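## Task

Carry the tote from the staging bench onto the work bench top, leaving it upright with nothing hanging past the edge. Take the wooden block out of the tote and set it on the plate at the top of the stand's post, which is bolted to the floor next to benchr. The post is already pinned at the correct height and must finish pinned at that same height. If the pin is ever pulled, the post must never drop and must not be lowered quickly, even while held. One or several robots may be used. At the end every gripper must be open and every robot moved away, and no robot may have toppled or be left leaning.

## Robot and tools

Robots. r1 is a Hello Robot Stretch 3: a two-wheeled base (0.33 m long, 0.34 m wide) that drives and turns but cannot slide sideways, a mast with a lift, and a telescoping arm that sticks out to the robot's RIGHT. To push the gripper forward you drive the base. Turning in place pivots about a point 0.05 m behind the front edge; with the arm in and wrist folded the swept radius is 0.28 m. benchl and benchr are i2rt Big YAM six-joint arms with two-finger grippers and wrist cameras, bolted on low blocks on the work bench; benchl is the left one when you face the arms. Their reach is about 1.0 m from the joint-1 axis.

execute_actions(actions, cameras). actions is a list holding one action object or nothing (empty = just report). The action is keyed by robot name "r1", "benchl", "benchr"; everything named starts at once. cameras picks which images come back: benchl_cam_wrist, benchr_cam_wrist, r1_head_camera, r1_nav_camera, r1_wrist_camera or "all" (omitted/null = all, [] = none). Unknown keys or out-of-range numbers reject the whole call. A reported stop skips the rest of the calls in that reply.

r1 fields. "base" holds exactly one relative command: translate_m (metres, -1 to 1, forward positive, measured from the base's last reported position) or rotate_rad (radians, -3.2 to 3.2, counter-clockwise from above positive). "joints" holds absolute targets by name: lift_m 0 to 1.1 (arm height), arm_m 0 to 0.52 (extension), wrist_yaw_rad -1.345 to 4.42 (0 along the arm, positive toward the front, 3.0 folded over the base), wrist_pitch_rad -1.57 to 0.451 (0 level, negative tips fingers down), wrist_roll_rad -2.911 to 2.911, gripper_m -0.089 to 0.179 (larger is wider; the real fingertip gap is below this number by about 0.007 near closed and 0.025 fully open, zero under 0.007), head_pan_rad -3.953 to 1.73 (-1.57 looks along the arm), head_tilt_rad -1.53 to 0.419. Optional "contact_limits": {"arm_m": effort percent 1 to 100} makes the arm stop once its effort hits that value; too small stops it instantly.

benchl/benchr fields. "joints" with absolute targets in radians: joint1_rad -2.879 to 2.879 (spin about the foot, CCW positive), joint2_rad 0 to 3.141 (shoulder, 0 = upper arm back and level), joint3_rad 0 to 3.019 (elbow, 0 = folded), joint4_rad -1.692 to 1.57 (hand pitch, positive fingers up), joint5_rad -1.57 to 1.57 (sideways, positive toward the arm's right), joint6_rad -2.094 to 2.094 (roll), and gripper_m 0 to 0.093, the actual fingertip distance in metres. Joints move at different speeds, so the hand can swing wide between postures.

Other tools. wait(seconds 0 to 10) lets the scene run with no new command and returns state and images. zoom_image(camera, region [x0,y0,x1,y1] in pixels, at most 504x504) enlarges part of a camera's most recent full image. finished_scene(scene) ends the scene once the goal holds; it is final.

Frames. r1's base frame sits on the floor between the drive wheels, x forward, y left, z up; hand_pose is given there, at the closed-fingertip point. base_odometry is relative to the base's starting pose and counts slip as travel. Each bench arm uses a fixed frame at its foot: x the way it faces with joint 1 at 0, y left, z up along joint 1; "hand" is the fingertip midpoint, its z axis along the fingers. Arm feet may be slightly raised, tilted or rotated from nominal. Camera calibration lines map each robot's own frame to the camera; expect small errors, growing at the end of long arms.

Reading results. base_status and joint_status: "done", "off_target" (resting away from target, may still push), "contact_stop", "time_out", "torque_fault" (r1 wrist servo off and limp for 10 s), "not_followed" (bench arm's self/inter-arm check withheld the targets; it may retry them later). on_its_own lists uncommanded joints; "held at" is the held target, not position. A bench joint that timed out keeps pushing; send it its reported position to relax it. motor_effort is percent with a peak in brackets; readings carry offsets and noise. lidar_m is 12 ranges in 30-degree sectors starting straight ahead and going counter-clockwise, from a plane 0.17 m up. wrist_depth_mm and head_depth_mm are 7x7 grids of depth medians. base_tilt shows lean in degrees (forward/right positive).

Cautions. Anything left out of an action may still be pushing toward an old target. r1's base reaches full speed only when stowed (lift_m under 0.30, arm_m under 0.03, wrist_yaw_rad over 2.54). Fold or unfold the wrist only with lift_m 0.32 to 0.95, wrist_pitch_rad -0.4, roll near 0; with yaw below -0.4 keep pitch at -0.5 or lower. The lift and arm go slack after a contact stop; the base, wrist and head never stop on contact. Bench arms do not stop on contact and push hard. Robots pressing on each other, especially a base driving into one, can end the run; nothing reports touching, so check images. r1 can tip if the arm pushes something solid with the gripper above about 0.45 m, or when driving while attached to something fixed; back out in small steps and lower the lift to about 0.2 if it leans. Shared loads transmit base motion to all hands. To grip, command a width below the object's; to release, open at least 0.02 past the contact value. Avoid drops, slips and slams, never let the post fall, lower it slowly, and beware occasional brief pushes on loose objects.

Each tool is called by a JSON object that holds its "method" and its "body", one argument or row to a line.

## Session

{"method": "execute_actions", "body": {
  "actions": []
}}

Scene clock: 0.00 s.
r1.base_odometry: x=+0.000 y=+0.000 heading=+0.000 (m, m, rad; r1's odometry frame)
r1.turned_by_wheels: +0.000 (rad since the last result)
r1.turned_by_imu: +0.000 (rad since the last result)
r1.base_tilt: forward=+0.6 right=+1.3 (deg)
r1.lidar_m: 1.74 1.91 2.25 2.61 2.47 2.51 2.17 2.02 2.00 1.39 1.31 1.34
r1.head_depth_mm: 1561 1568 1585 1583 1607 1600 1602 / 1766 1774 1798 1803 1816 1847 1838 / 1942 2055 2075 2074 2089 2091 2010 / 1964 2431 2452 2445 2464 2496 2102 / 1945 2505 2521 2535 2481 2559 2101 / 1939 2367 2356 2338 2386 2419 2108 / 1960 2244 2201 2229 2261 2279 2112
r1.base_status: not commanded
r1.joint_positions: lift_m=+0.487 arm_m=-0.001 wrist_yaw_rad=+3.029 wrist_pitch_rad=-0.437 wrist_roll_rad=+0.011 gripper_m=+0.037 head_pan_rad=+0.003 head_tilt_rad=-0.015
r1.joint_status: not commanded
r1.motor_effort: left_wheel=+0 right_wheel=+0 lift_m=+34 arm_m=+0 wrist_yaw_rad=+0 wrist_pitch_rad=+4 wrist_roll_rad=+0 gripper_m=-1 head_pan_rad=+0 head_tilt_rad=+2 (%)
r1.hand_pose: x=+0.0037 y=+0.0763 z=+0.4958 quat_wxyz=(+0.193, +0.701, +0.113, +0.677) (m; r1's base frame)
r1.wrist_depth_mm: - - - - - - - / - - - - - - - / - - - - - - - / - - - - - - - / 954 954 - 962 989 909 918 / 815 795 - 786 790 796 786 / 667 681 - 680 644 676 660
benchl.joint_positions: joint1_rad=-1.574 joint2_rad=+0.793 joint3_rad=+0.685 joint4_rad=-1.505 joint5_rad=+0.001 joint6_rad=-0.004 gripper_m=+0.094
benchl.joint_status: not commanded
benchl.hand: x=-0.0011 y=-0.1739 z=+0.1615 quat_wxyz=(+0.015, -0.707, -0.707, -0.014) (m; benchl's fixed frame)
benchr.joint_positions: joint1_rad=+1.556 joint2_rad=+0.785 joint3_rad=+0.683 joint4_rad=-1.511 joint5_rad=+0.012 joint6_rad=+0.005 gripper_m=+0.095
benchr.joint_status: not commanded
benchr.hand: x=+0.0052 y=+0.1713 z=+0.1616 quat_wxyz=(+0.011, +0.700, -0.714, +0.019) (m; benchr's fixed frame)
pictures: benchl_cam_wrist, benchr_cam_wrist, r1_head_camera (sideways: a quarter turn clockwise sets it upright), r1_nav_camera (sideways: a quarter turn counterclockwise sets it upright), r1_wrist_camera
Images, in order (width x height): benchl_cam_wrist 504x504, benchr_cam_wrist 504x504, r1_head_camera 896x504, r1_nav_camera 672x504, r1_wrist_camera 644x364.

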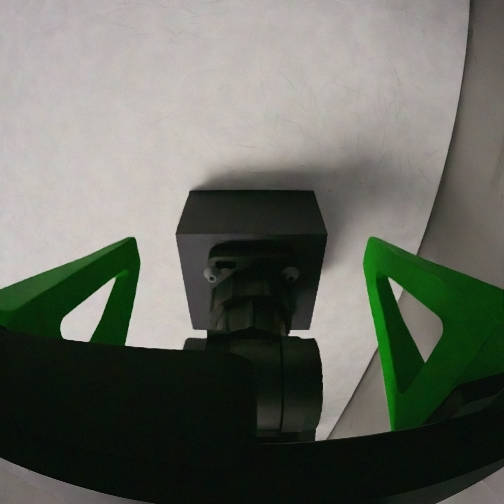

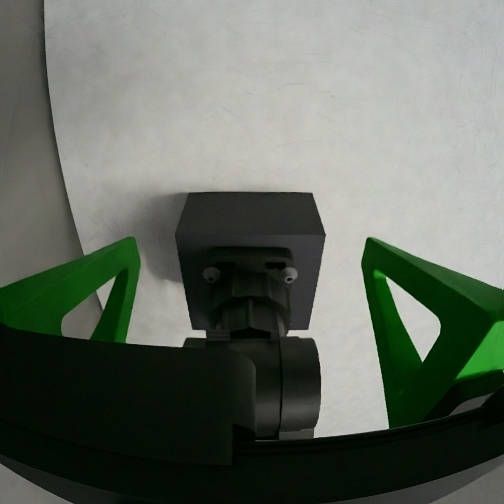

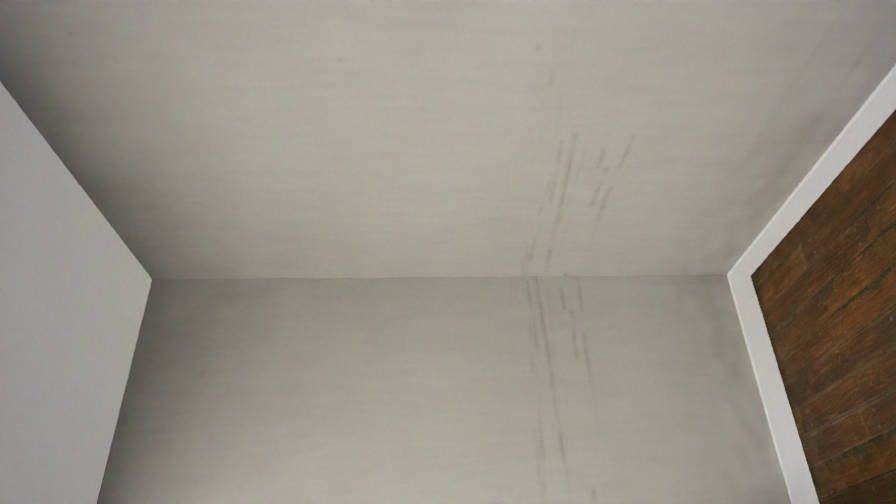

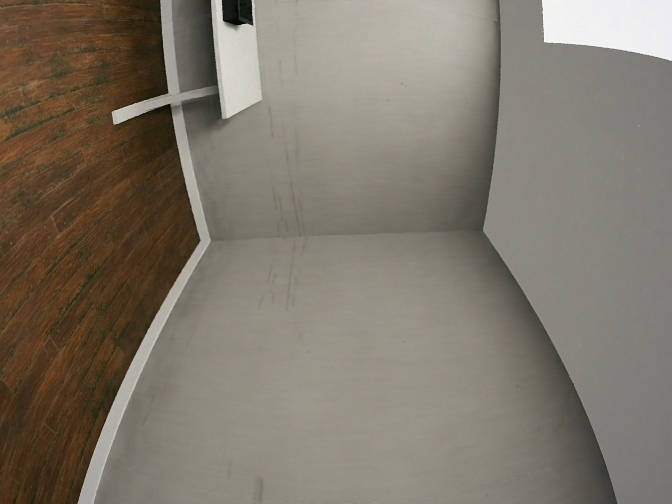

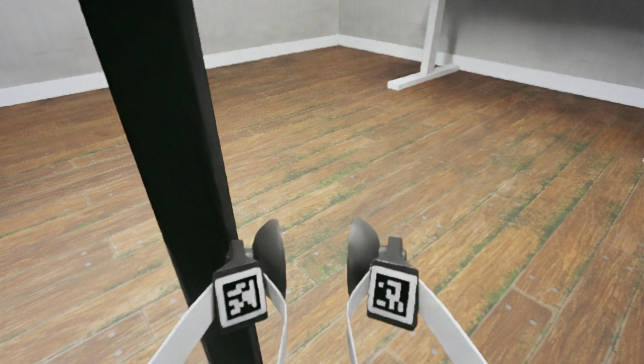

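{"method": "execute_actions", "body": {
  "actions": [
    {"r1":{"joints":{"head_pan_rad":1.4,"head_tilt_rad":-0.5}}}
  ],
  "cameras": ["r1_head_camera","r1_nav_camera"]
}}

{"method": "execute_actions", "body": {
  "actions": [
    {"r1":{"joints":{"head_pan_rad":-1.57,"head_tilt_rad":-0.5}}}
  ],
  "cameras": ["r1_head_camera","r1_nav_camera"]
}}

{"method": "execute_actions", "body": {
  "actions": [
    {"r1":{"joints":{"head_pan_rad":-3.2,"head_tilt_rad":-0.5}}}
  ],
  "cameras": ["r1_head_camera","r1_nav_camera"]
}}

Scene clock: 2.13 s.
r1.base_odometry: x=+0.000 y=+0.000 heading=+0.000 (m, m, rad; r1's odometry frame)
r1.turned_by_wheels: +0.000 (rad since the last result)
r1.turned_by_imu: +0.000 (rad since the last result)
r1.base_tilt: forward=+0.6 right=+1.3 (deg)
r1.lidar_m: 1.74 1.92 2.26 2.60 2.46 2.51 2.17 2.01 2.00 1.38 1.31 1.34
r1.head_depth_mm: 2230 2419 2194 2484 1947 1525 1282 / 2440 2639 2825 2489 1935 1536 1290 / 2678 2908 3164 2630 1961 1554 1285 / 2779 2996 3306 2627 1980 1556 1283 / 2559 2779 2989 2658 1955 1558 1291 / 2418 2572 2789 2745 1988 1574 1299 / 2264 2347 2547 2638 1986 1564 1304
r1.base_status: not commanded
r1.joint_positions: lift_m=+0.487 arm_m=-0.001 wrist_yaw_rad=+3.029 wrist_pitch_rad=-0.437 wrist_roll_rad=+0.011 gripper_m=+0.037 head_pan_rad=+1.393 head_tilt_rad=-0.494
r1.joint_status: all done
r1.motor_effort: left_wheel=+0(0) right_wheel=+0(0) lift_m=+34(34) arm_m=+0(0) wrist_yaw_rad=+0(0) wrist_pitch_rad=+4(4) wrist_roll_rad=+0(0) gripper_m=+0(1) head_pan_rad=+2(30) head_tilt_rad=-4(39) (%)
r1.hand_pose: x=+0.0037 y=+0.0763 z=+0.4958 quat_wxyz=(+0.193, +0.701, +0.113, +0.677) (m; r1's base frame)
r1.wrist_depth_mm: - - - - - - - / - - - - - - - / - - - - - - - / - - - - - - - / 935 929 - 913 986 945 964 / 813 781 - 796 810 800 778 / 680 671 - 666 660 674 654
benchl.joint_positions: joint1_rad=-1.574 joint2_rad=+0.793 joint3_rad=+0.685 joint4_rad=-1.505 joint5_rad=+0.001 joint6_rad=-0.004 gripper_m=+0.094
benchl.joint_status: not commanded
benchl.hand: x=-0.0011 y=-0.1739 z=+0.1615 quat_wxyz=(+0.015, -0.707, -0.707, -0.014) (m; benchl's fixed frame)
benchr.joint_positions: joint1_rad=+1.556 joint2_rad=+0.785 joint3_rad=+0.683 joint4_rad=-1.511 joint5_rad=+0.012 joint6_rad=+0.005 gripper_m=+0.095
benchr.joint_status: not commanded
benchr.hand: x=+0.0052 y=+0.1713 z=+0.1616 quat_wxyz=(+0.011, +0.700, -0.714, +0.019) (m; benchr's fixed frame)
pictures: r1_head_camera (sideways: a quarter turn clockwise sets it upright), r1_nav_camera (sideways: a quarter turn counterclockwise sets it upright)
camera_calibration (this result's frames):
r1_head_camera: T_world_to_cam=[[-0.0999499, -0.503569, -0.858154, 1.13639], [-0.988469, 0.148857, 0.0277779, -0.0233529], [0.113754, 0.851035, -0.51264, 0.621356], [0, 0, 0, 1]] pos_world=[0.019817, 0.0469326, 1.29438]
r1_nav_camera: T_world_to_cam=[[0.124421, 0.489745, 0.862942, -1.08371], [0.981216, -0.189951, -0.0336708, 0.090253], [0.147427, 0.850922, -0.50418, 0.610587], [0, 0, 0, 1]] pos_world=[-0.0437382, 0.0283254, 1.24607]
Images, in order (width x height): r1_head_camera 896x504, r1_nav_camera 672x504.

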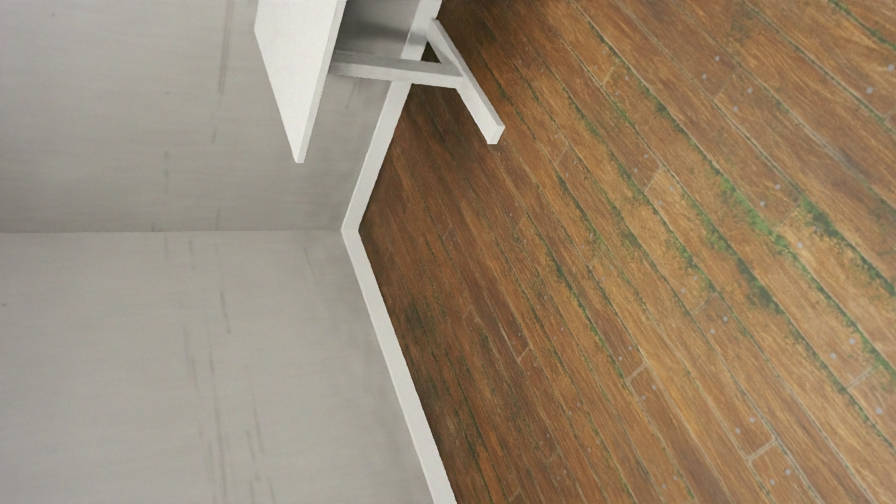

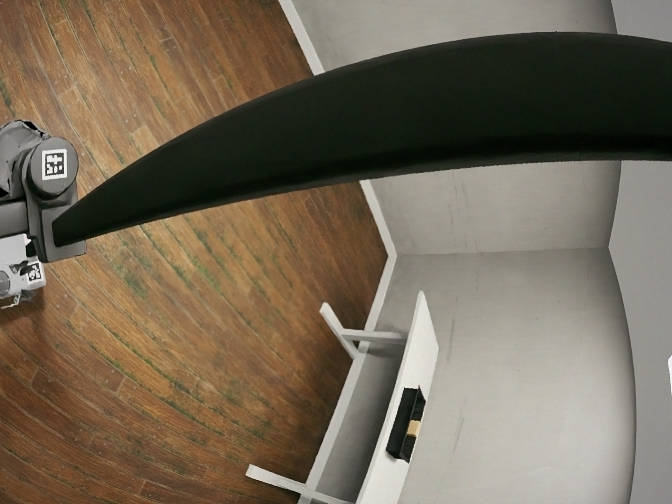

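Scene clock: 3.97 s.
r1.base_odometry: x=+0.000 y=+0.000 heading=+0.000 (m, m, rad; r1's odometry frame)
r1.turned_by_wheels: +0.000 (rad since the last result)
r1.turned_by_imu: +0.000 (rad since the last result)
r1.base_tilt: forward=+0.7 right=+1.3 (deg)
r1.lidar_m: 1.75 1.92 2.26 2.61 2.46 2.51 2.17 2.01 1.99 1.39 1.31 1.33
r1.head_depth_mm: 1543 1711 1935 2184 1933 1547 1280 / 1443 1608 1781 1980 1933 1543 1281 / 1348 1476 1628 1821 1930 1547 1281 / 1274 1387 1519 1684 1813 1560 1297 / 1209 1303 1426 1557 1724 1542 1292 / 1149 1233 1342 1457 1606 1570 1297 / 1085 1164 1265 1370 1516 1553 1302
r1.base_status: not commanded
r1.joint_positions: lift_m=+0.487 arm_m=-0.001 wrist_yaw_rad=+3.029 wrist_pitch_rad=-0.437 wrist_roll_rad=+0.011 gripper_m=+0.037 head_pan_rad=-1.563 head_tilt_rad=-0.494
r1.joint_status: all done
r1.motor_effort: left_wheel=+0(1) right_wheel=+0(0) lift_m=+34(34) arm_m=+0(0) wrist_yaw_rad=+0(0) wrist_pitch_rad=+4(4) wrist_roll_rad=+0(0) gripper_m=+0(1) head_pan_rad=-2(28) head_tilt_rad=-4(4) (%)
r1.hand_pose: x=+0.0037 y=+0.0763 z=+0.4958 quat_wxyz=(+0.193, +0.701, +0.113, +0.677) (m; r1's base frame)
r1.wrist_depth_mm: - - - - - - - / - - - - - - - / - - - - - - - / - - - - - - - / - 955 - 948 933 948 908 / 790 800 - 779 807 827 791 / 673 662 - 674 647 681 676
benchl.joint_positions: joint1_rad=-1.574 joint2_rad=+0.793 joint3_rad=+0.685 joint4_rad=-1.505 joint5_rad=+0.001 joint6_rad=-0.004 gripper_m=+0.094
benchl.joint_status: not commanded
benchl.hand: x=-0.0011 y=-0.1739 z=+0.1615 quat_wxyz=(+0.015, -0.707, -0.707, -0.014) (m; benchl's fixed frame)
benchr.joint_positions: joint1_rad=+1.556 joint2_rad=+0.785 joint3_rad=+0.683 joint4_rad=-1.511 joint5_rad=+0.012 joint6_rad=+0.005 gripper_m=+0.095
benchr.joint_status: not commanded
benchr.hand: x=+0.0052 y=+0.1713 z=+0.1616 quat_wxyz=(+0.011, +0.700, -0.714, +0.019) (m; benchr's fixed frame)
pictures: r1_head_camera (sideways: a quarter turn clockwise sets it upright), r1_nav_camera (sideways: a quarter turn counterclockwise sets it upright)
camera_calibration (this result's frames):
r1_head_camera: T_world_to_cam=[[0.00506519, 0.513765, -0.857916, 1.13544], [0.998945, 0.0365587, 0.0277911, -0.0354933], [0.0456424, -0.857152, -0.513038, 0.622288], [0, 0, 0, 1]] pos_world=[0.00130193, -0.0486566, 1.29436]
r1_nav_camera: T_world_to_cam=[[-0.0316708, -0.504709, 0.862708, -1.08246], [-0.99942, 0.00517055, -0.0336646, 0.102327], [0.0125302, -0.863274, -0.50458, 0.611931], [0, 0, 0, 1]] pos_world=[0.0603178, -0.0185909, 1.24606]
Images, in order (width x height): r1_head_camera 896x504, r1_nav_camera 672x504.

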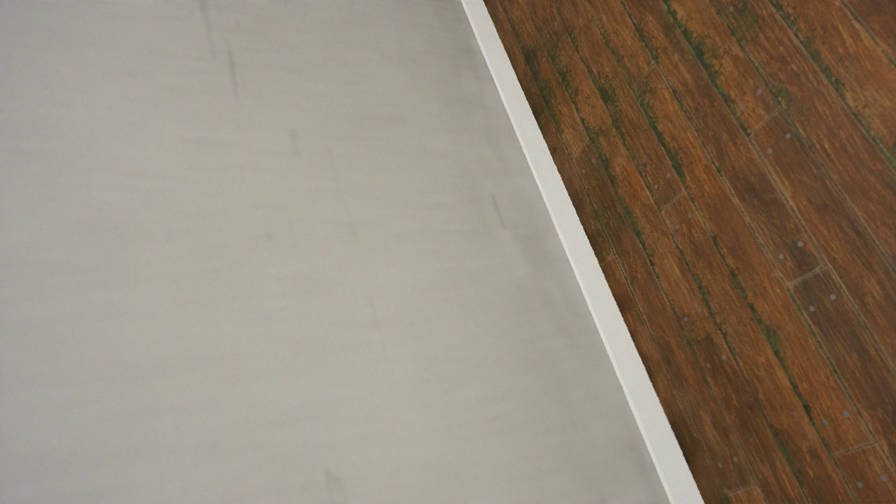

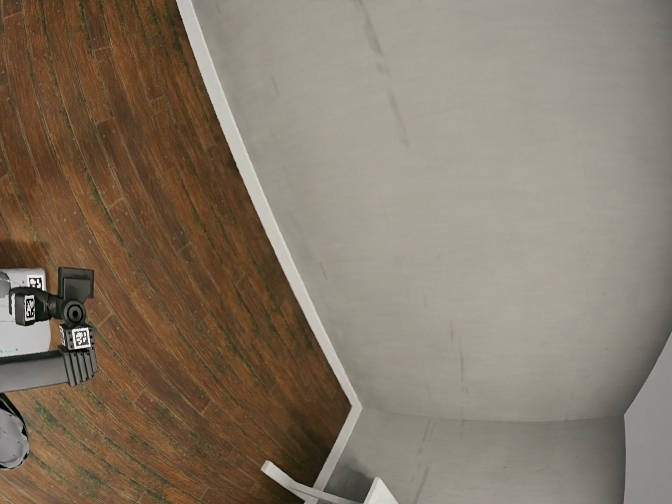

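Scene clock: 5.27 s.
r1.base_odometry: x=+0.000 y=+0.000 heading=+0.000 (m, m, rad; r1's odometry frame)
r1.turned_by_wheels: +0.000 (rad since the last result)
r1.turned_by_imu: +0.000 (rad since the last result)
r1.base_tilt: forward=+0.7 right=+1.3 (deg)
r1.lidar_m: 1.74 1.91 2.25 2.60 2.46 2.51 2.17 2.01 1.98 1.38 1.31 1.34
r1.head_depth_mm: 2567 2736 2960 2603 1941 1535 1270 / 2817 2989 3215 2618 1943 1539 1275 / 2666 2883 3187 2636 1941 1534 1282 / 2520 2731 2953 2618 1960 1553 1283 / 2370 2542 2699 2500 1958 1549 1300 / 2218 2373 2187 2530 1966 1565 1302 / 2071 2145 1993 2520 1994 1567 1298
r1.base_status: not commanded
r1.joint_positions: lift_m=+0.487 arm_m=-0.001 wrist_yaw_rad=+3.029 wrist_pitch_rad=-0.437 wrist_roll_rad=+0.011 gripper_m=+0.037 head_pan_rad=-3.193 head_tilt_rad=-0.494
r1.joint_status: all done
r1.motor_effort: left_wheel=+0(0) right_wheel=+0(0) lift_m=+34(34) arm_m=+0(1) wrist_yaw_rad=+1(0) wrist_pitch_rad=+4(4) wrist_roll_rad=+0(0) gripper_m=+0(0) head_pan_rad=-2(30) head_tilt_rad=-4(3) (%)
r1.hand_pose: x=+0.0037 y=+0.0763 z=+0.4958 quat_wxyz=(+0.193, +0.701, +0.113, +0.677) (m; r1's base frame)
r1.wrist_depth_mm: - - - - - - - / - - - - - - - / - - - - - - - / - - - - - - - / 938 946 - 942 930 970 933 / 806 788 - 778 823 790 779 / 663 683 - 671 644 660 670
benchl.joint_positions: joint1_rad=-1.574 joint2_rad=+0.793 joint3_rad=+0.685 joint4_rad=-1.505 joint5_rad=+0.001 joint6_rad=-0.004 gripper_m=+0.094
benchl.joint_status: not commanded
benchl.hand: x=-0.0011 y=-0.1739 z=+0.1615 quat_wxyz=(+0.015, -0.707, -0.707, -0.014) (m; benchl's fixed frame)
benchr.joint_positions: joint1_rad=+1.556 joint2_rad=+0.785 joint3_rad=+0.683 joint4_rad=-1.511 joint5_rad=+0.012 joint6_rad=+0.005 gripper_m=+0.095
benchr.joint_status: not commanded
benchr.hand: x=+0.0052 y=+0.1713 z=+0.1616 quat_wxyz=(+0.011, +0.700, -0.714, +0.019) (m; benchr's fixed frame)
pictures: r1_head_camera (sideways: a quarter turn clockwise sets it upright), r1_nav_camera (sideways: a quarter turn counterclockwise sets it upright)
camera_calibration (this result's frames):
r1_head_camera: T_world_to_cam=[[0.512584, -0.0354581, -0.857905, 1.13233], [-0.0226161, -0.999358, 0.0277917, -0.0292626], [-0.858339, 0.00515687, -0.513057, 0.627828], [0, 0, 0, 1]] pos_world=[-0.0421872, 0.00766881, 1.29436]
r1_nav_camera: T_world_to_cam=[[-0.50197, 0.0614812, 0.862697, -1.07957], [0.0643005, 0.997363, -0.0336644, 0.0958379], [-0.862491, 0.0385734, -0.5046, 0.617294], [0, 0, 0, 1]] pos_world=[-0.0156653, -0.0530227, 1.24606]
Images, in order (width x height): r1_head_camera 896x504, r1_nav_camera 672x504.

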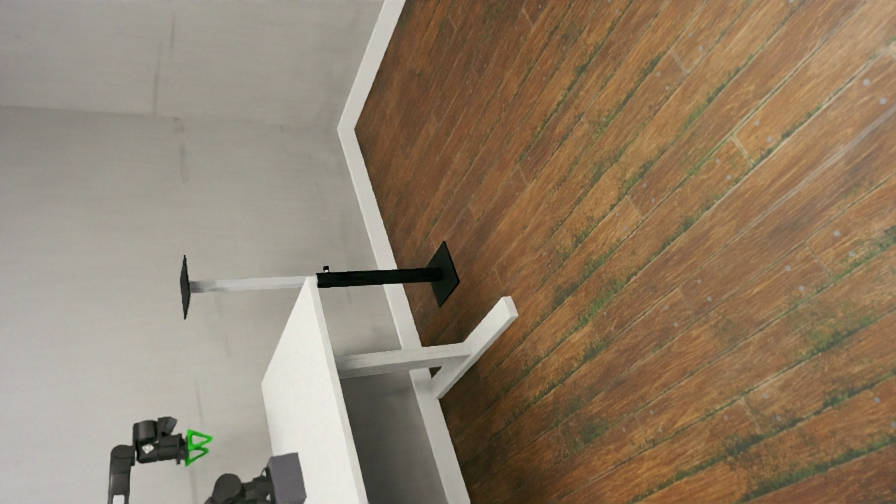

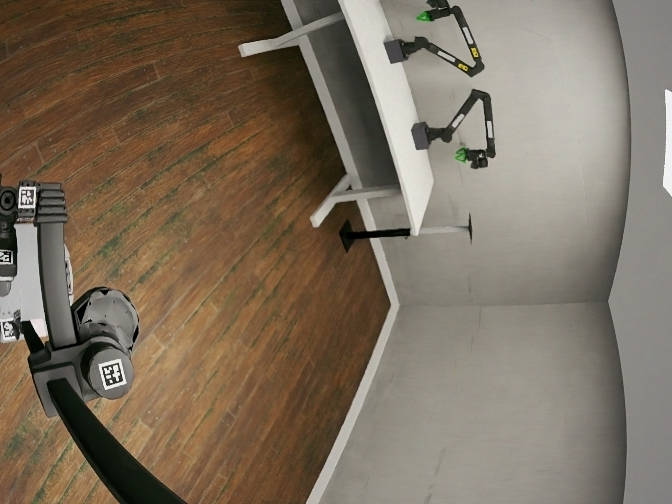

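{"method": "execute_actions", "body": {
  "actions": [
    {"r1":{"joints":{"head_pan_rad":-2.65,"head_tilt_rad":-0.35}}}
  ],
  "cameras": ["r1_head_camera"]
}}

{"method": "execute_actions", "body": {
  "actions": [
    {"r1":{"joints":{"head_pan_rad":1.73,"head_tilt_rad":-0.35},"base":{"rotate_rad":0.3}}}
  ],
  "cameras": ["r1_head_camera","r1_nav_camera"]
}}

Scene clock: 7.10 s.
r1.base_odometry: x=+0.000 y=+0.000 heading=+0.000 (m, m, rad; r1's odometry frame)
r1.turned_by_wheels: +0.000 (rad since the last result)
r1.turned_by_imu: +0.000 (rad since the last result)
r1.base_tilt: forward=+0.6 right=+1.2 (deg)
r1.lidar_m: 1.74 1.92 2.26 2.60 2.46 2.51 2.17 2.01 2.00 1.38 1.31 1.34
r1.head_depth_mm: 2109 2205 2387 2219 2278 1751 1397 / 2086 2210 2318 2565 2305 1757 1414 / 2094 2190 2347 2580 2362 1766 1408 / 2057 2178 2338 2516 2344 1769 1419 / 2080 2189 2280 2536 2376 1768 1421 / 2050 2132 2316 2074 2268 1779 1427 / 2022 2151 2299 2479 2374 1783 1441
r1.base_status: not commanded
r1.joint_positions: lift_m=+0.487 arm_m=-0.001 wrist_yaw_rad=+3.029 wrist_pitch_rad=-0.437 wrist_roll_rad=+0.011 gripper_m=+0.037 head_pan_rad=-2.657 head_tilt_rad=-0.360
r1.joint_status: all done
r1.motor_effort: left_wheel=+0(0) right_wheel=+0(0) lift_m=+34(34) arm_m=+0(0) wrist_yaw_rad=+0(1) wrist_pitch_rad=+4(4) wrist_roll_rad=+0(0) gripper_m=-1(0) head_pan_rad=+3(22) head_tilt_rad=+6(24) (%)
r1.hand_pose: x=+0.0037 y=+0.0763 z=+0.4958 quat_wxyz=(+0.193, +0.701, +0.113, +0.677) (m; r1's base frame)
r1.wrist_depth_mm: - - - - - - - / - - - - - - - / - - - - - - - / - - - - - - - / 956 942 - 930 949 931 949 / 774 768 - 790 807 750 783 / 666 685 - 667 655 659 670
benchl.joint_positions: joint1_rad=-1.574 joint2_rad=+0.793 joint3_rad=+0.685 joint4_rad=-1.505 joint5_rad=+0.001 joint6_rad=-0.004 gripper_m=+0.094
benchl.joint_status: not commanded
benchl.hand: x=-0.0011 y=-0.1739 z=+0.1615 quat_wxyz=(+0.015, -0.707, -0.707, -0.014) (m; benchl's fixed frame)
benchr.joint_positions: joint1_rad=+1.556 joint2_rad=+0.785 joint3_rad=+0.683 joint4_rad=-1.511 joint5_rad=+0.012 joint6_rad=+0.005 gripper_m=+0.095
benchr.joint_status: not commanded
benchr.hand: x=+0.0052 y=+0.1713 z=+0.1616 quat_wxyz=(+0.011, +0.700, -0.714, +0.019) (m; benchr's fixed frame)
pictures: r1_head_camera (sideways: a quarter turn clockwise sets it upright)
camera_calibration (this result's frames):
r1_head_camera: T_world_to_cam=[[0.353033, 0.175363, -0.91903, 1.21304], [0.493585, -0.869374, 0.0237159, -0.0271097], [-0.794822, -0.461992, -0.393474, 0.471836], [0, 0, 0, 1]] pos_world=[-0.0398354, -0.0183059, 1.30112]
Images, in order (width x height): r1_head_camera 896x504.

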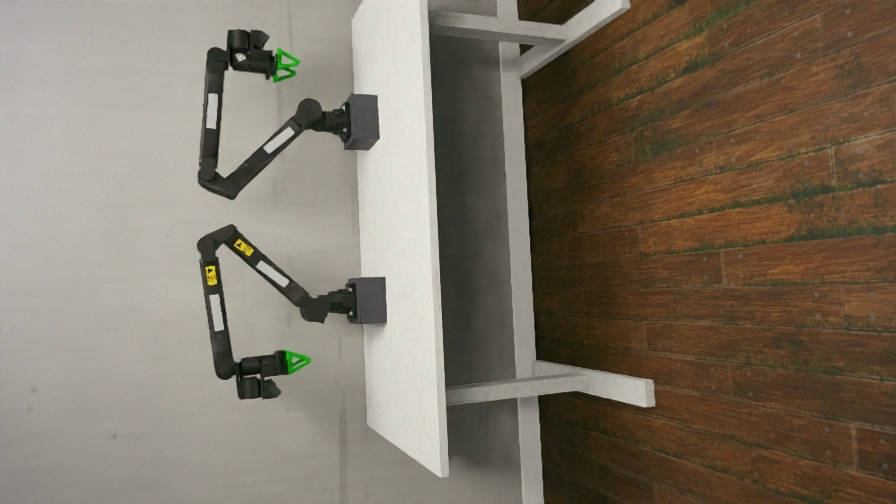

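Scene clock: 9.47 s.
r1.base_odometry: x=+0.000 y=+0.000 heading=+0.300 (m, m, rad; r1's odometry frame)
r1.turned_by_wheels: +0.300 (rad since the last result)
r1.turned_by_imu: +0.303 (rad since the last result)
r1.base_tilt: forward=+0.6 right=+1.3 (deg)
r1.lidar_m: 1.91 1.92 2.25 2.46 2.45 2.39 2.17 2.01 1.53 1.31 1.31 1.50
r1.head_depth_mm: 2187 2319 2502 2655 2314 1749 1406 / 2152 2276 2438 2686 2320 1761 1414 / 2101 2245 2423 2606 2342 1768 1413 / 2125 2263 2418 2598 2379 1776 1411 / 2099 2246 2387 2519 2386 1787 1427 / 2055 2180 2344 2556 2362 - - / - - - - - - -
r1.base_status: done
r1.joint_positions: lift_m=+0.487 arm_m=-0.001 wrist_yaw_rad=+3.029 wrist_pitch_rad=-0.437 wrist_roll_rad=+0.011 gripper_m=+0.037 head_pan_rad=+1.723 head_tilt_rad=-0.359
r1.joint_status: all done
r1.motor_effort: left_wheel=-4(7) right_wheel=+5(9) lift_m=+34(34) arm_m=+0(0) wrist_yaw_rad=+1(0) wrist_pitch_rad=+4(4) wrist_roll_rad=+0(0) gripper_m=+0(0) head_pan_rad=+3(30) head_tilt_rad=+6(6) (%)
r1.hand_pose: x=+0.0037 y=+0.0763 z=+0.4958 quat_wxyz=(+0.193, +0.701, +0.113, +0.677) (m; r1's base frame)
r1.wrist_depth_mm: - - - - - - - / - - - - - - - / - - - - - - - / - - - - - - - / 966 943 - 951 966 940 949 / 792 789 - 783 817 784 764 / 688 680 - 679 649 668 663
benchl.joint_positions: joint1_rad=-1.574 joint2_rad=+0.793 joint3_rad=+0.685 joint4_rad=-1.505 joint5_rad=+0.001 joint6_rad=-0.004 gripper_m=+0.094
benchl.joint_status: not commanded
benchl.hand: x=-0.0011 y=-0.1739 z=+0.1615 quat_wxyz=(+0.015, -0.707, -0.707, -0.014) (m; benchl's fixed frame)
benchr.joint_positions: joint1_rad=+1.556 joint2_rad=+0.785 joint3_rad=+0.683 joint4_rad=-1.511 joint5_rad=+0.012 joint6_rad=+0.005 gripper_m=+0.095
benchr.joint_status: not commanded
benchr.hand: x=+0.0052 y=+0.1713 z=+0.1616 quat_wxyz=(+0.011, +0.700, -0.714, +0.019) (m; benchr's fixed frame)
pictures: r1_head_camera (sideways: a quarter turn clockwise sets it upright), r1_nav_camera (sideways: a quarter turn counterclockwise sets it upright)
camera_calibration (this result's frames):
r1_head_camera: T_world_to_cam=[[0.050473, -0.39029, -0.919308, 1.21525], [-0.982844, -0.182912, 0.0236933, -0.018074], [-0.177399, 0.90234, -0.392826, 0.467226], [0, 0, 0, 1]] pos_world=[0.00378454, 0.049395, 1.30115]
r1_nav_camera: T_world_to_cam=[[-0.0227587, 0.384589, 0.922807, -1.16091], [0.989122, 0.14284, -0.035136, 0.0921184], [-0.145327, 0.911969, -0.383657, 0.455543], [0, 0, 0, 1]] pos_world=[-0.0513345, 0.0178744, 1.2493]
Images, in order (width x height): r1_head_camera 896x504, r1_nav_camera 672x504.

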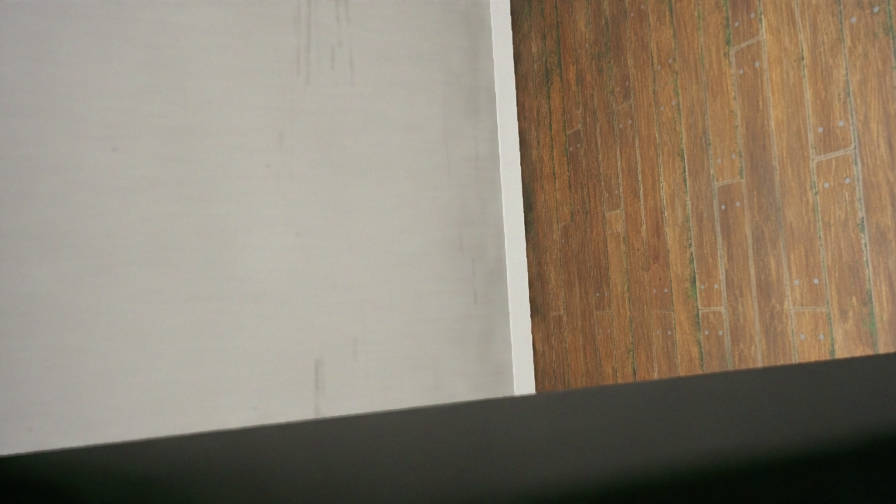

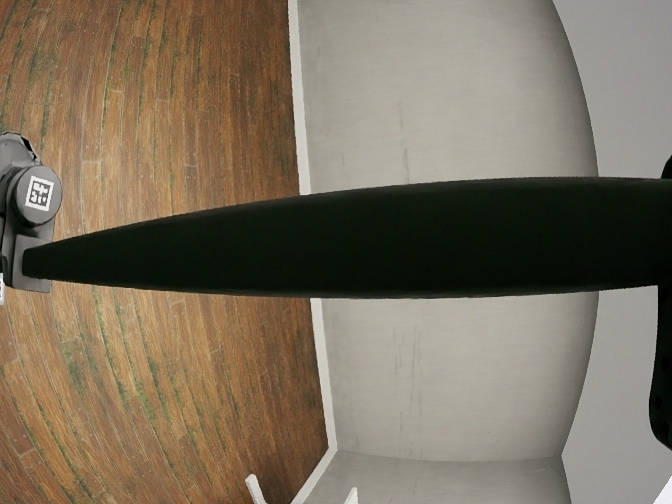

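{"method": "execute_actions", "body": {
  "actions": [
    {"r1":{"joints":{"head_pan_rad":0.5,"head_tilt_rad":-0.45},"base":{"rotate_rad":0.15}}}
  ],
  "cameras": ["r1_head_camera","r1_nav_camera"]
}}

Scene clock: 13.97 s.
r1.base_odometry: x=+0.000 y=+0.000 heading=+0.450 (m, m, rad; r1's odometry frame)
r1.turned_by_wheels: +0.150 (rad since the last result)
r1.turned_by_imu: +0.151 (rad since the last result)
r1.base_tilt: forward=+0.7 right=+1.3 (deg)
r1.lidar_m: 1.92 2.25 2.68 2.46 2.48 2.18 2.42 2.01 1.43 1.31 1.32 1.64
r1.head_depth_mm: 1937 2075 2108 2416 2067 1613 1319 / 1978 2138 1935 2515 2059 1620 1327 / 2060 2203 1769 2551 2083 1616 1327 / 2142 2333 2179 2724 2070 1624 1331 / 2240 2472 2445 2678 2083 1626 1342 / 2338 2553 2751 2941 2118 1630 1337 / 2413 2672 2987 2976 2104 1645 1342
r1.base_status: done
r1.joint_positions: lift_m=+0.487 arm_m=-0.001 wrist_yaw_rad=+3.029 wrist_pitch_rad=-0.437 wrist_roll_rad=+0.011 gripper_m=+0.037 head_pan_rad=+0.507 head_tilt_rad=-0.445
r1.joint_status: all done
r1.motor_effort: left_wheel=-4(7) right_wheel=+5(10) lift_m=+34(34) arm_m=+0(0) wrist_yaw_rad=+0(1) wrist_pitch_rad=+4(4) wrist_roll_rad=+0(0) gripper_m=+0(0) head_pan_rad=-2(29) head_tilt_rad=-3(18) (%)
r1.hand_pose: x=+0.0037 y=+0.0763 z=+0.4958 quat_wxyz=(+0.193, +0.701, +0.113, +0.677) (m; r1's base frame)
r1.wrist_depth_mm: - - - - - - - / - - - - - - - / - - - - - - - / - - - - - - - / 960 930 - 949 953 919 979 / 768 800 - 784 817 778 782 / 690 674 - 655 649 675 671
benchl.joint_positions: joint1_rad=-1.574 joint2_rad=+0.793 joint3_rad=+0.685 joint4_rad=-1.505 joint5_rad=+0.001 joint6_rad=-0.004 gripper_m=+0.094
benchl.joint_status: not commanded
benchl.hand: x=-0.0011 y=-0.1739 z=+0.1615 quat_wxyz=(+0.015, -0.707, -0.707, -0.014) (m; benchl's fixed frame)
benchr.joint_positions: joint1_rad=+1.556 joint2_rad=+0.785 joint3_rad=+0.683 joint4_rad=-1.511 joint5_rad=+0.012 joint6_rad=+0.005 gripper_m=+0.095
benchr.joint_status: not commanded
benchr.hand: x=+0.0052 y=+0.1713 z=+0.1616 quat_wxyz=(+0.011, +0.700, -0.714, +0.019) (m; benchr's fixed frame)
pictures: r1_head_camera (sideways: a quarter turn clockwise sets it upright), r1_nav_camera (sideways: a quarter turn counterclockwise sets it upright)
camera_calibration (this result's frames):
r1_head_camera: T_world_to_cam=[[-0.415879, -0.220604, -0.882258, 1.16975], [-0.511491, 0.858884, 0.0263469, -0.0244012], [0.751945, 0.462224, -0.470029, 0.562019], [0, 0, 0, 1]] pos_world=[0.0513878, 0.019232, 1.29683]
r1_nav_camera: T_world_to_cam=[[0.420468, 0.192801, 0.886586, -1.11636], [0.47538, -0.879113, -0.0342758, 0.0941286], [0.7728, 0.435877, -0.461293, 0.550969], [0, 0, 0, 1]] pos_world=[-0.00114313, 0.0578296, 1.24713]
Images, in order (width x height): r1_head_camera 896x504, r1_nav_camera 672x504.

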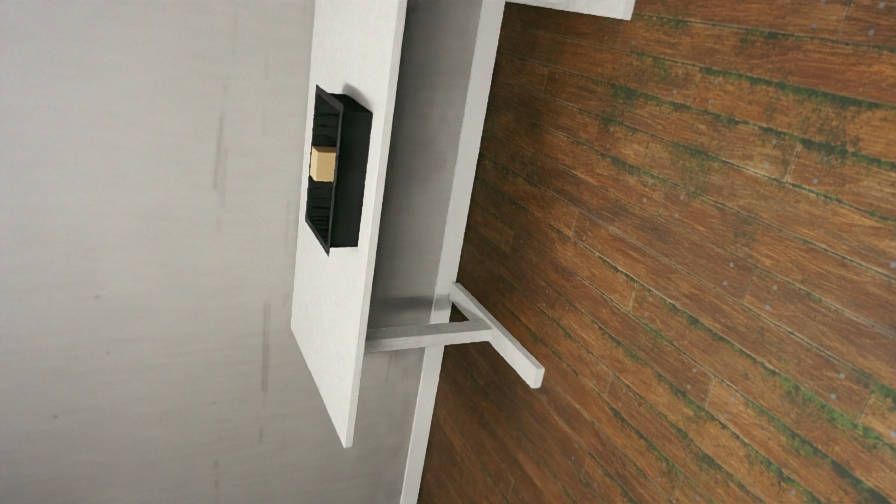

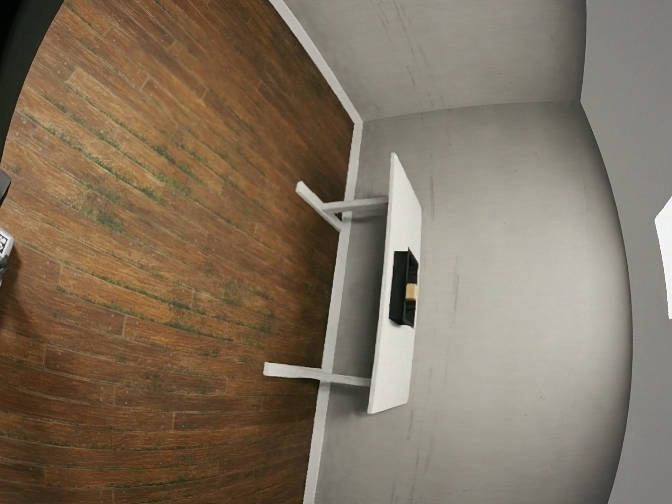

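{"method": "execute_actions", "body": {
  "actions": [
    {"r1":{"joints":{"lift_m":0.27,"head_pan_rad":-0.6,"head_tilt_rad":-0.6},"base":{"rotate_rad":0.565}}}
  ],
  "cameras": []
}}

{"method": "execute_actions", "body": {
  "actions": [
    {"r1":{"base":{"translate_m":1.0}}}
  ],
  "cameras": []
}}

{"method": "execute_actions", "body": {
  "actions": [
    {"r1":{"base":{"rotate_rad":1.155},"joints":{"head_pan_rad":-1.57,"head_tilt_rad":-0.7}}}
  ],
  "cameras": ["r1_head_camera","r1_nav_camera"]
}}

Scene clock: 22.47 s.
r1.base_odometry: x=+0.000 y=+0.000 heading=+1.014 (m, m, rad; r1's odometry frame)
r1.turned_by_wheels: +0.565 (rad since the last result)
r1.turned_by_imu: +0.570 (rad since the last result)
r1.base_tilt: forward=+0.6 right=+1.4 (deg)
r1.lidar_m: 2.25 2.62 2.46 2.50 2.17 2.01 2.02 1.40 1.31 1.33 1.70 1.91
r1.head_depth_mm: 2063 2317 2593 2236 1731 1423 1205 / 2058 2257 2532 2243 1738 1429 1220 / 2025 2222 2509 2278 1744 1444 1221 / 1999 2145 2465 2280 1764 1453 1224 / 1989 2104 2409 2168 1770 1448 1224 / 1944 2061 2406 2295 1765 1451 1231 / 1923 2078 2341 2314 1783 1465 1227
r1.base_status: done
r1.joint_positions: lift_m=+0.270 arm_m=-0.001 wrist_yaw_rad=+3.029 wrist_pitch_rad=-0.438 wrist_roll_rad=+0.011 gripper_m=+0.037 head_pan_rad=-0.593 head_tilt_rad=-0.593
r1.joint_status: all done
r1.motor_effort: left_wheel=-4(6) right_wheel=+5(8) lift_m=+22(27) arm_m=-1(0) wrist_yaw_rad=+0(1) wrist_pitch_rad=+5(5) wrist_roll_rad=+0(0) gripper_m=+0(0) head_pan_rad=-2(28) head_tilt_rad=-5(24) (%)
r1.hand_pose: x=+0.0037 y=+0.0761 z=+0.2786 quat_wxyz=(+0.193, +0.701, +0.114, +0.677) (m; r1's base frame)
r1.wrist_depth_mm: - - - - - - - / - - - - - - - / - 995 - - - - - / 757 766 768 766 734 747 757 / 607 611 - 602 612 593 593 / 519 501 - 527 518 504 502 / 444 - - - 426 432 428
benchl.joint_positions: joint1_rad=-1.574 joint2_rad=+0.793 joint3_rad=+0.685 joint4_rad=-1.505 joint5_rad=+0.001 joint6_rad=-0.004 gripper_m=+0.094
benchl.joint_status: not commanded
benchl.hand: x=-0.0011 y=-0.1739 z=+0.1615 quat_wxyz=(+0.015, -0.707, -0.707, -0.014) (m; benchl's fixed frame)
benchr.joint_positions: joint1_rad=+1.556 joint2_rad=+0.785 joint3_rad=+0.683 joint4_rad=-1.511 joint5_rad=+0.012 joint6_rad=+0.005 gripper_m=+0.095
benchr.joint_status: not commanded
benchr.hand: x=+0.0052 y=+0.1713 z=+0.1616 quat_wxyz=(+0.011, +0.700, -0.714, +0.019) (m; benchr's fixed frame)
pictures: none
No camera images: the call's "cameras" was empty. Leave "cameras" out to get every camera's image.

Scene clock: 27.60 s.
r1.base_odometry: x=+0.528 y=+0.849 heading=+1.014 (m, m, rad; r1's odometry frame)
r1.turned_by_wheels: +0.000 (rad since the last result)
r1.turned_by_imu: +0.004 (rad since the last result)
r1.base_tilt: forward=+0.6 right=+1.4 (deg)
r1.lidar_m: 1.26 1.88 2.04 2.08 2.66 2.94 2.72 1.84 1.73 1.76 1.10 1.43
r1.head_depth_mm: 1249 1378 1471 989 1688 1424 1209 / 1233 1378 1364 995 1493 1426 1208 / 1229 1358 1398 997 1637 1438 1219 / 1205 1325 1412 963 1654 1435 1221 / 1183 1321 1400 884 1611 1445 1228 / 1177 1303 1384 874 1614 1452 1228 / 1165 1278 1369 1011 872 1464 1230
r1.base_status: done
r1.joint_positions: lift_m=+0.270 arm_m=-0.001 wrist_yaw_rad=+3.029 wrist_pitch_rad=-0.438 wrist_roll_rad=+0.011 gripper_m=+0.037 head_pan_rad=-0.593 head_tilt_rad=-0.593
r1.joint_status: not commanded
r1.motor_effort: left_wheel=-3(7) right_wheel=+5(13) lift_m=+22(22) arm_m=+0(0) wrist_yaw_rad=+0(1) wrist_pitch_rad=+5(5) wrist_roll_rad=+0(0) gripper_m=+0(1) head_pan_rad=-1(2) head_tilt_rad=-4(5) (%)
r1.hand_pose: x=+0.0037 y=+0.0761 z=+0.2786 quat_wxyz=(+0.193, +0.701, +0.114, +0.677) (m; r1's base frame)
r1.wrist_depth_mm: - - - - - - - / - - - - - - - / - 985 - - - - - / 740 782 746 752 759 776 772 / 612 598 - 603 603 603 594 / 511 505 - 520 521 507 497 / 445 - - - 419 430 429
benchl.joint_positions: joint1_rad=-1.574 joint2_rad=+0.793 joint3_rad=+0.685 joint4_rad=-1.505 joint5_rad=+0.001 joint6_rad=-0.004 gripper_m=+0.094
benchl.joint_status: not commanded
benchl.hand: x=-0.0011 y=-0.1739 z=+0.1615 quat_wxyz=(+0.015, -0.707, -0.707, -0.014) (m; benchl's fixed frame)
benchr.joint_positions: joint1_rad=+1.556 joint2_rad=+0.785 joint3_rad=+0.683 joint4_rad=-1.511 joint5_rad=+0.012 joint6_rad=+0.005 gripper_m=+0.095
benchr.joint_status: not commanded
benchr.hand: x=+0.0052 y=+0.1713 z=+0.1616 quat_wxyz=(+0.011, +0.700, -0.714, +0.019) (m; benchr's fixed frame)
pictures: none
No camera images: the call's "cameras" was empty. Leave "cameras" out to get every camera's image.

Scene clock: 29.70 s.
r1.base_odometry: x=+0.528 y=+0.849 heading=+2.169 (m, m, rad; r1's odometry frame)
r1.turned_by_wheels: +1.155 (rad since the last result)
r1.turned_by_imu: +1.162 (rad since the last result)
r1.base_tilt: forward=+0.8 right=+1.5 (deg)
r1.lidar_m: 2.04 2.12 2.95 2.94 2.41 1.79 1.73 1.80 1.09 1.43 1.26 2.07
r1.head_depth_mm: 1198 1326 1116 891 1509 1335 1158 / 1190 1353 1113 885 1582 1346 1162 / 1213 1350 1036 863 1601 1352 1163 / 1217 1373 1031 875 1598 1349 1173 / 1221 1379 1052 880 1615 1370 1163 / 1228 1380 1059 892 1630 1370 1183 / 1239 1391 1171 953 1629 1374 1180
r1.base_status: done
r1.joint_positions: lift_m=+0.270 arm_m=-0.001 wrist_yaw_rad=+3.029 wrist_pitch_rad=-0.438 wrist_roll_rad=+0.011 gripper_m=+0.037 head_pan_rad=-1.563 head_tilt_rad=-0.692
r1.joint_status: all done
r1.motor_effort: left_wheel=-3(10) right_wheel=+4(13) lift_m=+22(22) arm_m=+0(0) wrist_yaw_rad=+0(1) wrist_pitch_rad=+5(5) wrist_roll_rad=+0(0) gripper_m=+0(1) head_pan_rad=-1(31) head_tilt_rad=-5(19) (%)
r1.hand_pose: x=+0.0037 y=+0.0761 z=+0.2786 quat_wxyz=(+0.193, +0.701, +0.114, +0.677) (m; r1's base frame)
r1.wrist_depth_mm: - - - - - - - / - - - - - - - / - 991 - - 972 - 973 / 762 776 769 750 745 747 748 / 603 611 - 600 618 598 594 / 513 504 - 526 527 503 503 / 451 - - - 422 431 427
benchl.joint_positions: joint1_rad=-1.574 joint2_rad=+0.793 joint3_rad=+0.685 joint4_rad=-1.505 joint5_rad=+0.001 joint6_rad=-0.004 gripper_m=+0.094
benchl.joint_status: not commanded
benchl.hand: x=-0.0011 y=-0.1739 z=+0.1615 quat_wxyz=(+0.015, -0.707, -0.707, -0.014) (m; benchl's fixed frame)
benchr.joint_positions: joint1_rad=+1.556 joint2_rad=+0.785 joint3_rad=+0.683 joint4_rad=-1.511 joint5_rad=+0.012 joint6_rad=+0.005 gripper_m=+0.095
benchr.joint_status: not commanded
benchr.hand: x=+0.0052 y=+0.1713 z=+0.1616 quat_wxyz=(+0.011, +0.700, -0.714, +0.019) (m; benchr's fixed frame)
pictures: r1_head_camera (sideways: a quarter turn clockwise sets it upright), r1_nav_camera (sideways: a quarter turn counterclockwise sets it upright)
camera_calibration (this result's frames):
r1_head_camera: T_world_to_cam=[[0.00390983, 0.672344, -0.740229, 0.982026], [0.998999, 0.0303647, 0.0328566, -0.0420806], [0.0445678, -0.739616, -0.671552, 0.82851], [0, 0, 0, 1]] pos_world=[0.00127407, -0.0462021, 1.28469]
r1_nav_camera: T_world_to_cam=[[-0.030505, -0.664406, 0.746749, -0.93129], [-0.999469, 0.0117051, -0.0304143, 0.0980874], [0.0114666, -0.74728, -0.66441, 0.819867], [0, 0, 0, 1]] pos_world=[0.0602252, -0.00723203, 1.24315]
Images, in order (width x height): r1_head_camera 896x504, r1_nav_camera 672x504.

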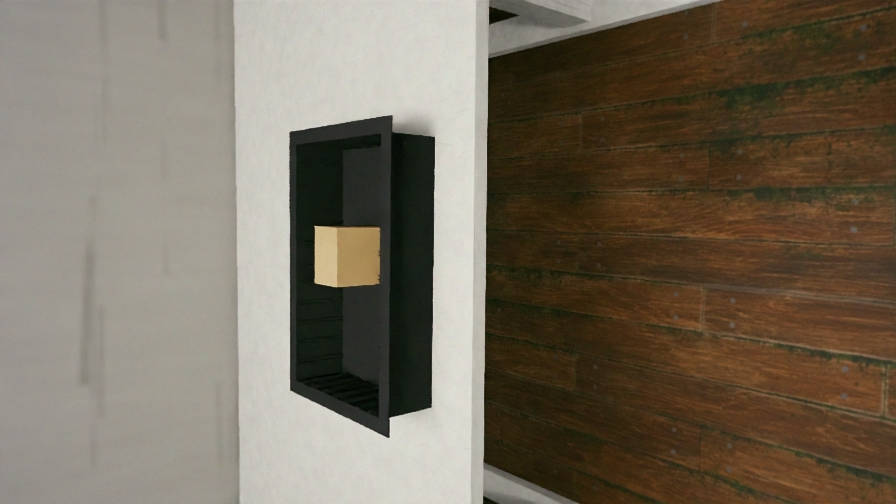

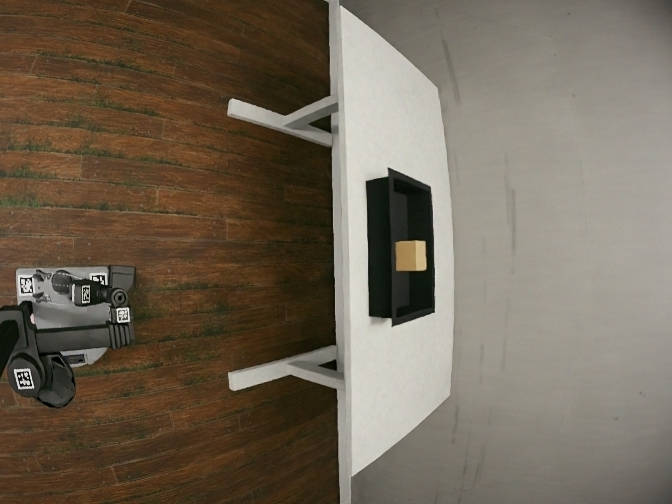

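{"method": "execute_actions", "body": {
  "actions": [
    {"r1":{"joints":{"lift_m":0.93,"wrist_pitch_rad":-0.4}}}
  ],
  "cameras": []
}}

{"method": "execute_actions", "body": {
  "actions": [
    {"r1":{"joints":{"wrist_yaw_rad":0.0,"gripper_m":0.09}}}
  ],
  "cameras": []
}}

{"method": "execute_actions", "body": {
  "actions": [
    {"r1":{"joints":{"lift_m":1.08,"wrist_pitch_rad":-1.5,"wrist_roll_rad":1.57,"head_tilt_rad":-0.6}}}
  ],
  "cameras": ["r1_head_camera","r1_wrist_camera"]
}}

Scene clock: 39.67 s.
r1.base_odometry: x=+0.528 y=+0.849 heading=+2.169 (m, m, rad; r1's odometry frame)
r1.turned_by_wheels: +0.000 (rad since the last result)
r1.turned_by_imu: +0.000 (rad since the last result)
r1.base_tilt: forward=+0.6 right=+1.3 (deg)
r1.lidar_m: 2.04 2.13 2.95 2.93 2.41 1.79 1.73 1.80 1.09 1.44 1.25 2.07
r1.head_depth_mm: 1190 1331 1111 888 - - 1140 / 1207 1355 1124 886 1671 - 1145 / 1206 1361 1038 866 1645 - - / 1222 1369 1025 878 1662 - 1147 / 1227 1372 1053 881 1661 - 1157 / 1222 1384 1069 897 1624 1373 1180 / 1230 1390 1166 959 1619 1364 1181
r1.base_status: not commanded
r1.joint_positions: lift_m=+0.930 arm_m=-0.001 wrist_yaw_rad=+3.029 wrist_pitch_rad=-0.421 wrist_roll_rad=+0.011 gripper_m=+0.037 head_pan_rad=-1.563 head_tilt_rad=-0.692
r1.joint_status: all done
r1.motor_effort: left_wheel=-3(2) right_wheel=+4(5) lift_m=+42(43) arm_m=+0(0) wrist_yaw_rad=+0(0) wrist_pitch_rad=+6(6) wrist_roll_rad=+0(0) gripper_m=+0(0) head_pan_rad=-2(1) head_tilt_rad=-5(5) (%)
r1.hand_pose: x=+0.0039 y=+0.0783 z=+0.9416 quat_wxyz=(+0.187, +0.702, +0.108, +0.679) (m; r1's base frame)
r1.wrist_depth_mm: - - - - - - - / - - - - - - - / - - - - - - - / - - - - - - - / - - - - - - - / - - - - - - - / - - - - - - -
benchl.joint_positions: joint1_rad=-1.574 joint2_rad=+0.793 joint3_rad=+0.685 joint4_rad=-1.505 joint5_rad=+0.001 joint6_rad=-0.004 gripper_m=+0.094
benchl.joint_status: not commanded
benchl.hand: x=-0.0011 y=-0.1739 z=+0.1615 quat_wxyz=(+0.015, -0.707, -0.707, -0.014) (m; benchl's fixed frame)
benchr.joint_positions: joint1_rad=+1.556 joint2_rad=+0.785 joint3_rad=+0.683 joint4_rad=-1.511 joint5_rad=+0.012 joint6_rad=+0.005 gripper_m=+0.095
benchr.joint_status: not commanded
benchr.hand: x=+0.0052 y=+0.1713 z=+0.1616 quat_wxyz=(+0.011, +0.700, -0.714, +0.019) (m; benchr's fixed frame)
pictures: none
No camera images: the call's "cameras" was empty. Leave "cameras" out to get every camera's image.

Scene clock: 42.20 s.
r1.base_odometry: x=+0.528 y=+0.849 heading=+2.169 (m, m, rad; r1's odometry frame)
r1.turned_by_wheels: +0.000 (rad since the last result)
r1.turned_by_imu: +0.000 (rad since the last result)
r1.base_tilt: forward=+0.7 right=+1.3 (deg)
r1.lidar_m: 2.04 2.12 2.95 2.94 2.41 1.78 1.73 1.80 1.10 1.43 1.25 2.07
r1.head_depth_mm: 1195 1334 1111 892 - - - / 1198 1343 1127 874 - - - / 1202 1358 1042 868 - - - / 1213 1367 1026 871 1580 1332 1173 / 1224 1365 1060 883 1620 1361 1176 / 1231 1379 1065 894 1621 1356 1185 / 1237 1389 1165 956 1625 1377 1183
r1.base_status: not commanded
r1.joint_positions: lift_m=+0.930 arm_m=-0.001 wrist_yaw_rad=+0.003 wrist_pitch_rad=-0.421 wrist_roll_rad=+0.011 gripper_m=+0.090 head_pan_rad=-1.563 head_tilt_rad=-0.692
r1.joint_status: all done
r1.motor_effort: left_wheel=-3(3) right_wheel=+5(5) lift_m=+43(43) arm_m=-1(1) wrist_yaw_rad=-4(3) wrist_pitch_rad=+6(6) wrist_roll_rad=+0(0) gripper_m=+0(93) head_pan_rad=-2(2) head_tilt_rad=-5(5) (%)
r1.hand_pose: x=-0.0209 y=-0.3684 z=+0.9416 quat_wxyz=(+0.688, +0.148, -0.695, -0.148) (m; r1's base frame)
r1.wrist_depth_mm: - - - - - - - / - - - - - - - / 928 901 764 796 880 862 - / 662 615 583 581 653 660 661 / 576 585 565 588 570 573 565 / - - - - - - - / - - - - - - -
benchl.joint_positions: joint1_rad=-1.574 joint2_rad=+0.793 joint3_rad=+0.685 joint4_rad=-1.505 joint5_rad=+0.001 joint6_rad=-0.004 gripper_m=+0.094
benchl.joint_status: not commanded
benchl.hand: x=-0.0011 y=-0.1739 z=+0.1615 quat_wxyz=(+0.015, -0.707, -0.707, -0.014) (m; benchl's fixed frame)
benchr.joint_positions: joint1_rad=+1.556 joint2_rad=+0.785 joint3_rad=+0.683 joint4_rad=-1.511 joint5_rad=+0.012 joint6_rad=+0.005 gripper_m=+0.095
benchr.joint_status: not commanded
benchr.hand: x=+0.0052 y=+0.1713 z=+0.1616 quat_wxyz=(+0.011, +0.700, -0.714, +0.019) (m; benchr's fixed frame)
pictures: none
No camera images: the call's "cameras" was empty. Leave "cameras" out to get every camera's image.

Scene clock: 44.40 s.
r1.base_odometry: x=+0.528 y=+0.849 heading=+2.169 (m, m, rad; r1's odometry frame)
r1.turned_by_wheels: +0.000 (rad since the last result)
r1.turned_by_imu: +0.000 (rad since the last result)
r1.base_tilt: forward=+0.6 right=+1.3 (deg)
r1.lidar_m: 2.04 2.13 2.95 2.94 2.41 1.78 1.73 1.80 1.10 1.43 1.26 2.08
r1.head_depth_mm: 1148 - - - - - - / 1155 - - - - - - / 1172 - 1283 1016 - - - / 1205 1335 1360 880 1632 - - / 1208 1346 1364 902 1636 1434 1193 / 1212 1351 1382 906 1665 1429 1220 / 1217 1354 1399 1005 1656 1442 1223
r1.base_status: not commanded
r1.joint_positions: lift_m=+1.080 arm_m=-0.001 wrist_yaw_rad=+0.002 wrist_pitch_rad=-1.493 wrist_roll_rad=+1.563 gripper_m=+0.090 head_pan_rad=-1.563 head_tilt_rad=-0.606
r1.joint_status: all done
r1.motor_effort: left_wheel=-3(3) right_wheel=+5(5) lift_m=+43(42) arm_m=+1(0) wrist_yaw_rad=-3(3) wrist_pitch_rad=-2(5) wrist_roll_rad=+4(5) gripper_m=+1(0) head_pan_rad=-2(2) head_tilt_rad=+4(17) (%)
r1.hand_pose: x=-0.0216 y=-0.1400 z=+0.9610 quat_wxyz=(+0.004, +0.003, -0.734, -0.679) (m; r1's base frame)
r1.wrist_depth_mm: - - - - - - - / - - - - - - - / - - - - - - - / - - - - - - - / - - - - - - - / - - - - - - - / - - - - - - -
benchl.joint_positions: joint1_rad=-1.574 joint2_rad=+0.793 joint3_rad=+0.685 joint4_rad=-1.505 joint5_rad=+0.001 joint6_rad=-0.004 gripper_m=+0.094
benchl.joint_status: not commanded
benchl.hand: x=-0.0011 y=-0.1739 z=+0.1615 quat_wxyz=(+0.015, -0.707, -0.707, -0.014) (m; benchl's fixed frame)
benchr.joint_positions: joint1_rad=+1.556 joint2_rad=+0.785 joint3_rad=+0.683 joint4_rad=-1.511 joint5_rad=+0.012 joint6_rad=+0.005 gripper_m=+0.095
benchr.joint_status: not commanded
benchr.hand: x=+0.0052 y=+0.1713 z=+0.1616 quat_wxyz=(+0.011, +0.700, -0.714, +0.019) (m; benchr's fixed frame)
pictures: r1_head_camera (sideways: a quarter turn clockwise sets it upright), r1_wrist_camera
camera_calibration (this result's frames):
r1_head_camera: T_world_to_cam=[[0.00442679, 0.606675, -0.794938, 1.05333], [0.998977, 0.0330866, 0.0308138, -0.0394245], [0.0449958, -0.794261, -0.605908, 0.743118], [0, 0, 0, 1]] pos_world=[0.00128417, -0.0474971, 1.28881]
r1_wrist_camera: T_world_to_cam=[[0.0271435, 0.99755, -0.0644787, 0.202013], [0.988935, -0.0173862, 0.147328, -0.083725], [0.145846, -0.0677642, -0.986984, 1.10046], [0, 0, 0, 1]] pos_world=[-0.0831822, -0.128402, 1.1115]
Images, in order (width x height): r1_head_camera 896x504, r1_wrist_camera 644x364.

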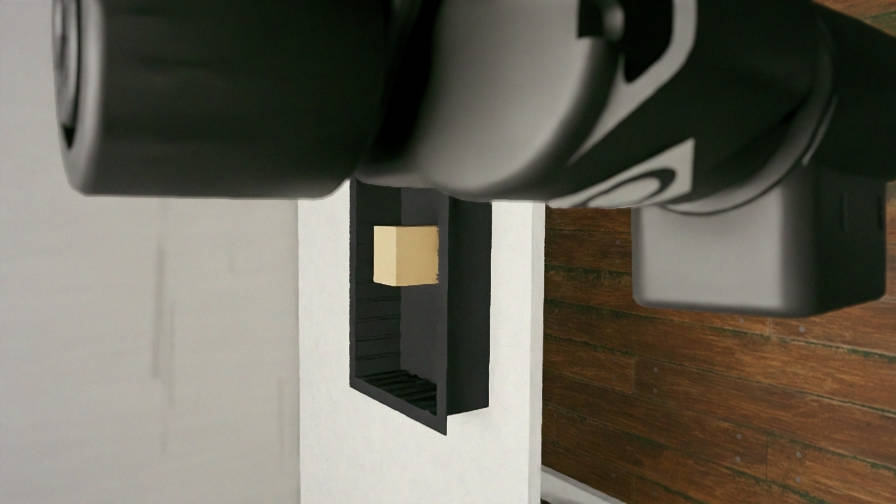

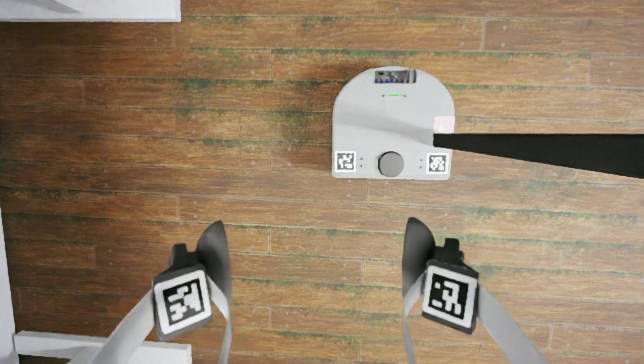

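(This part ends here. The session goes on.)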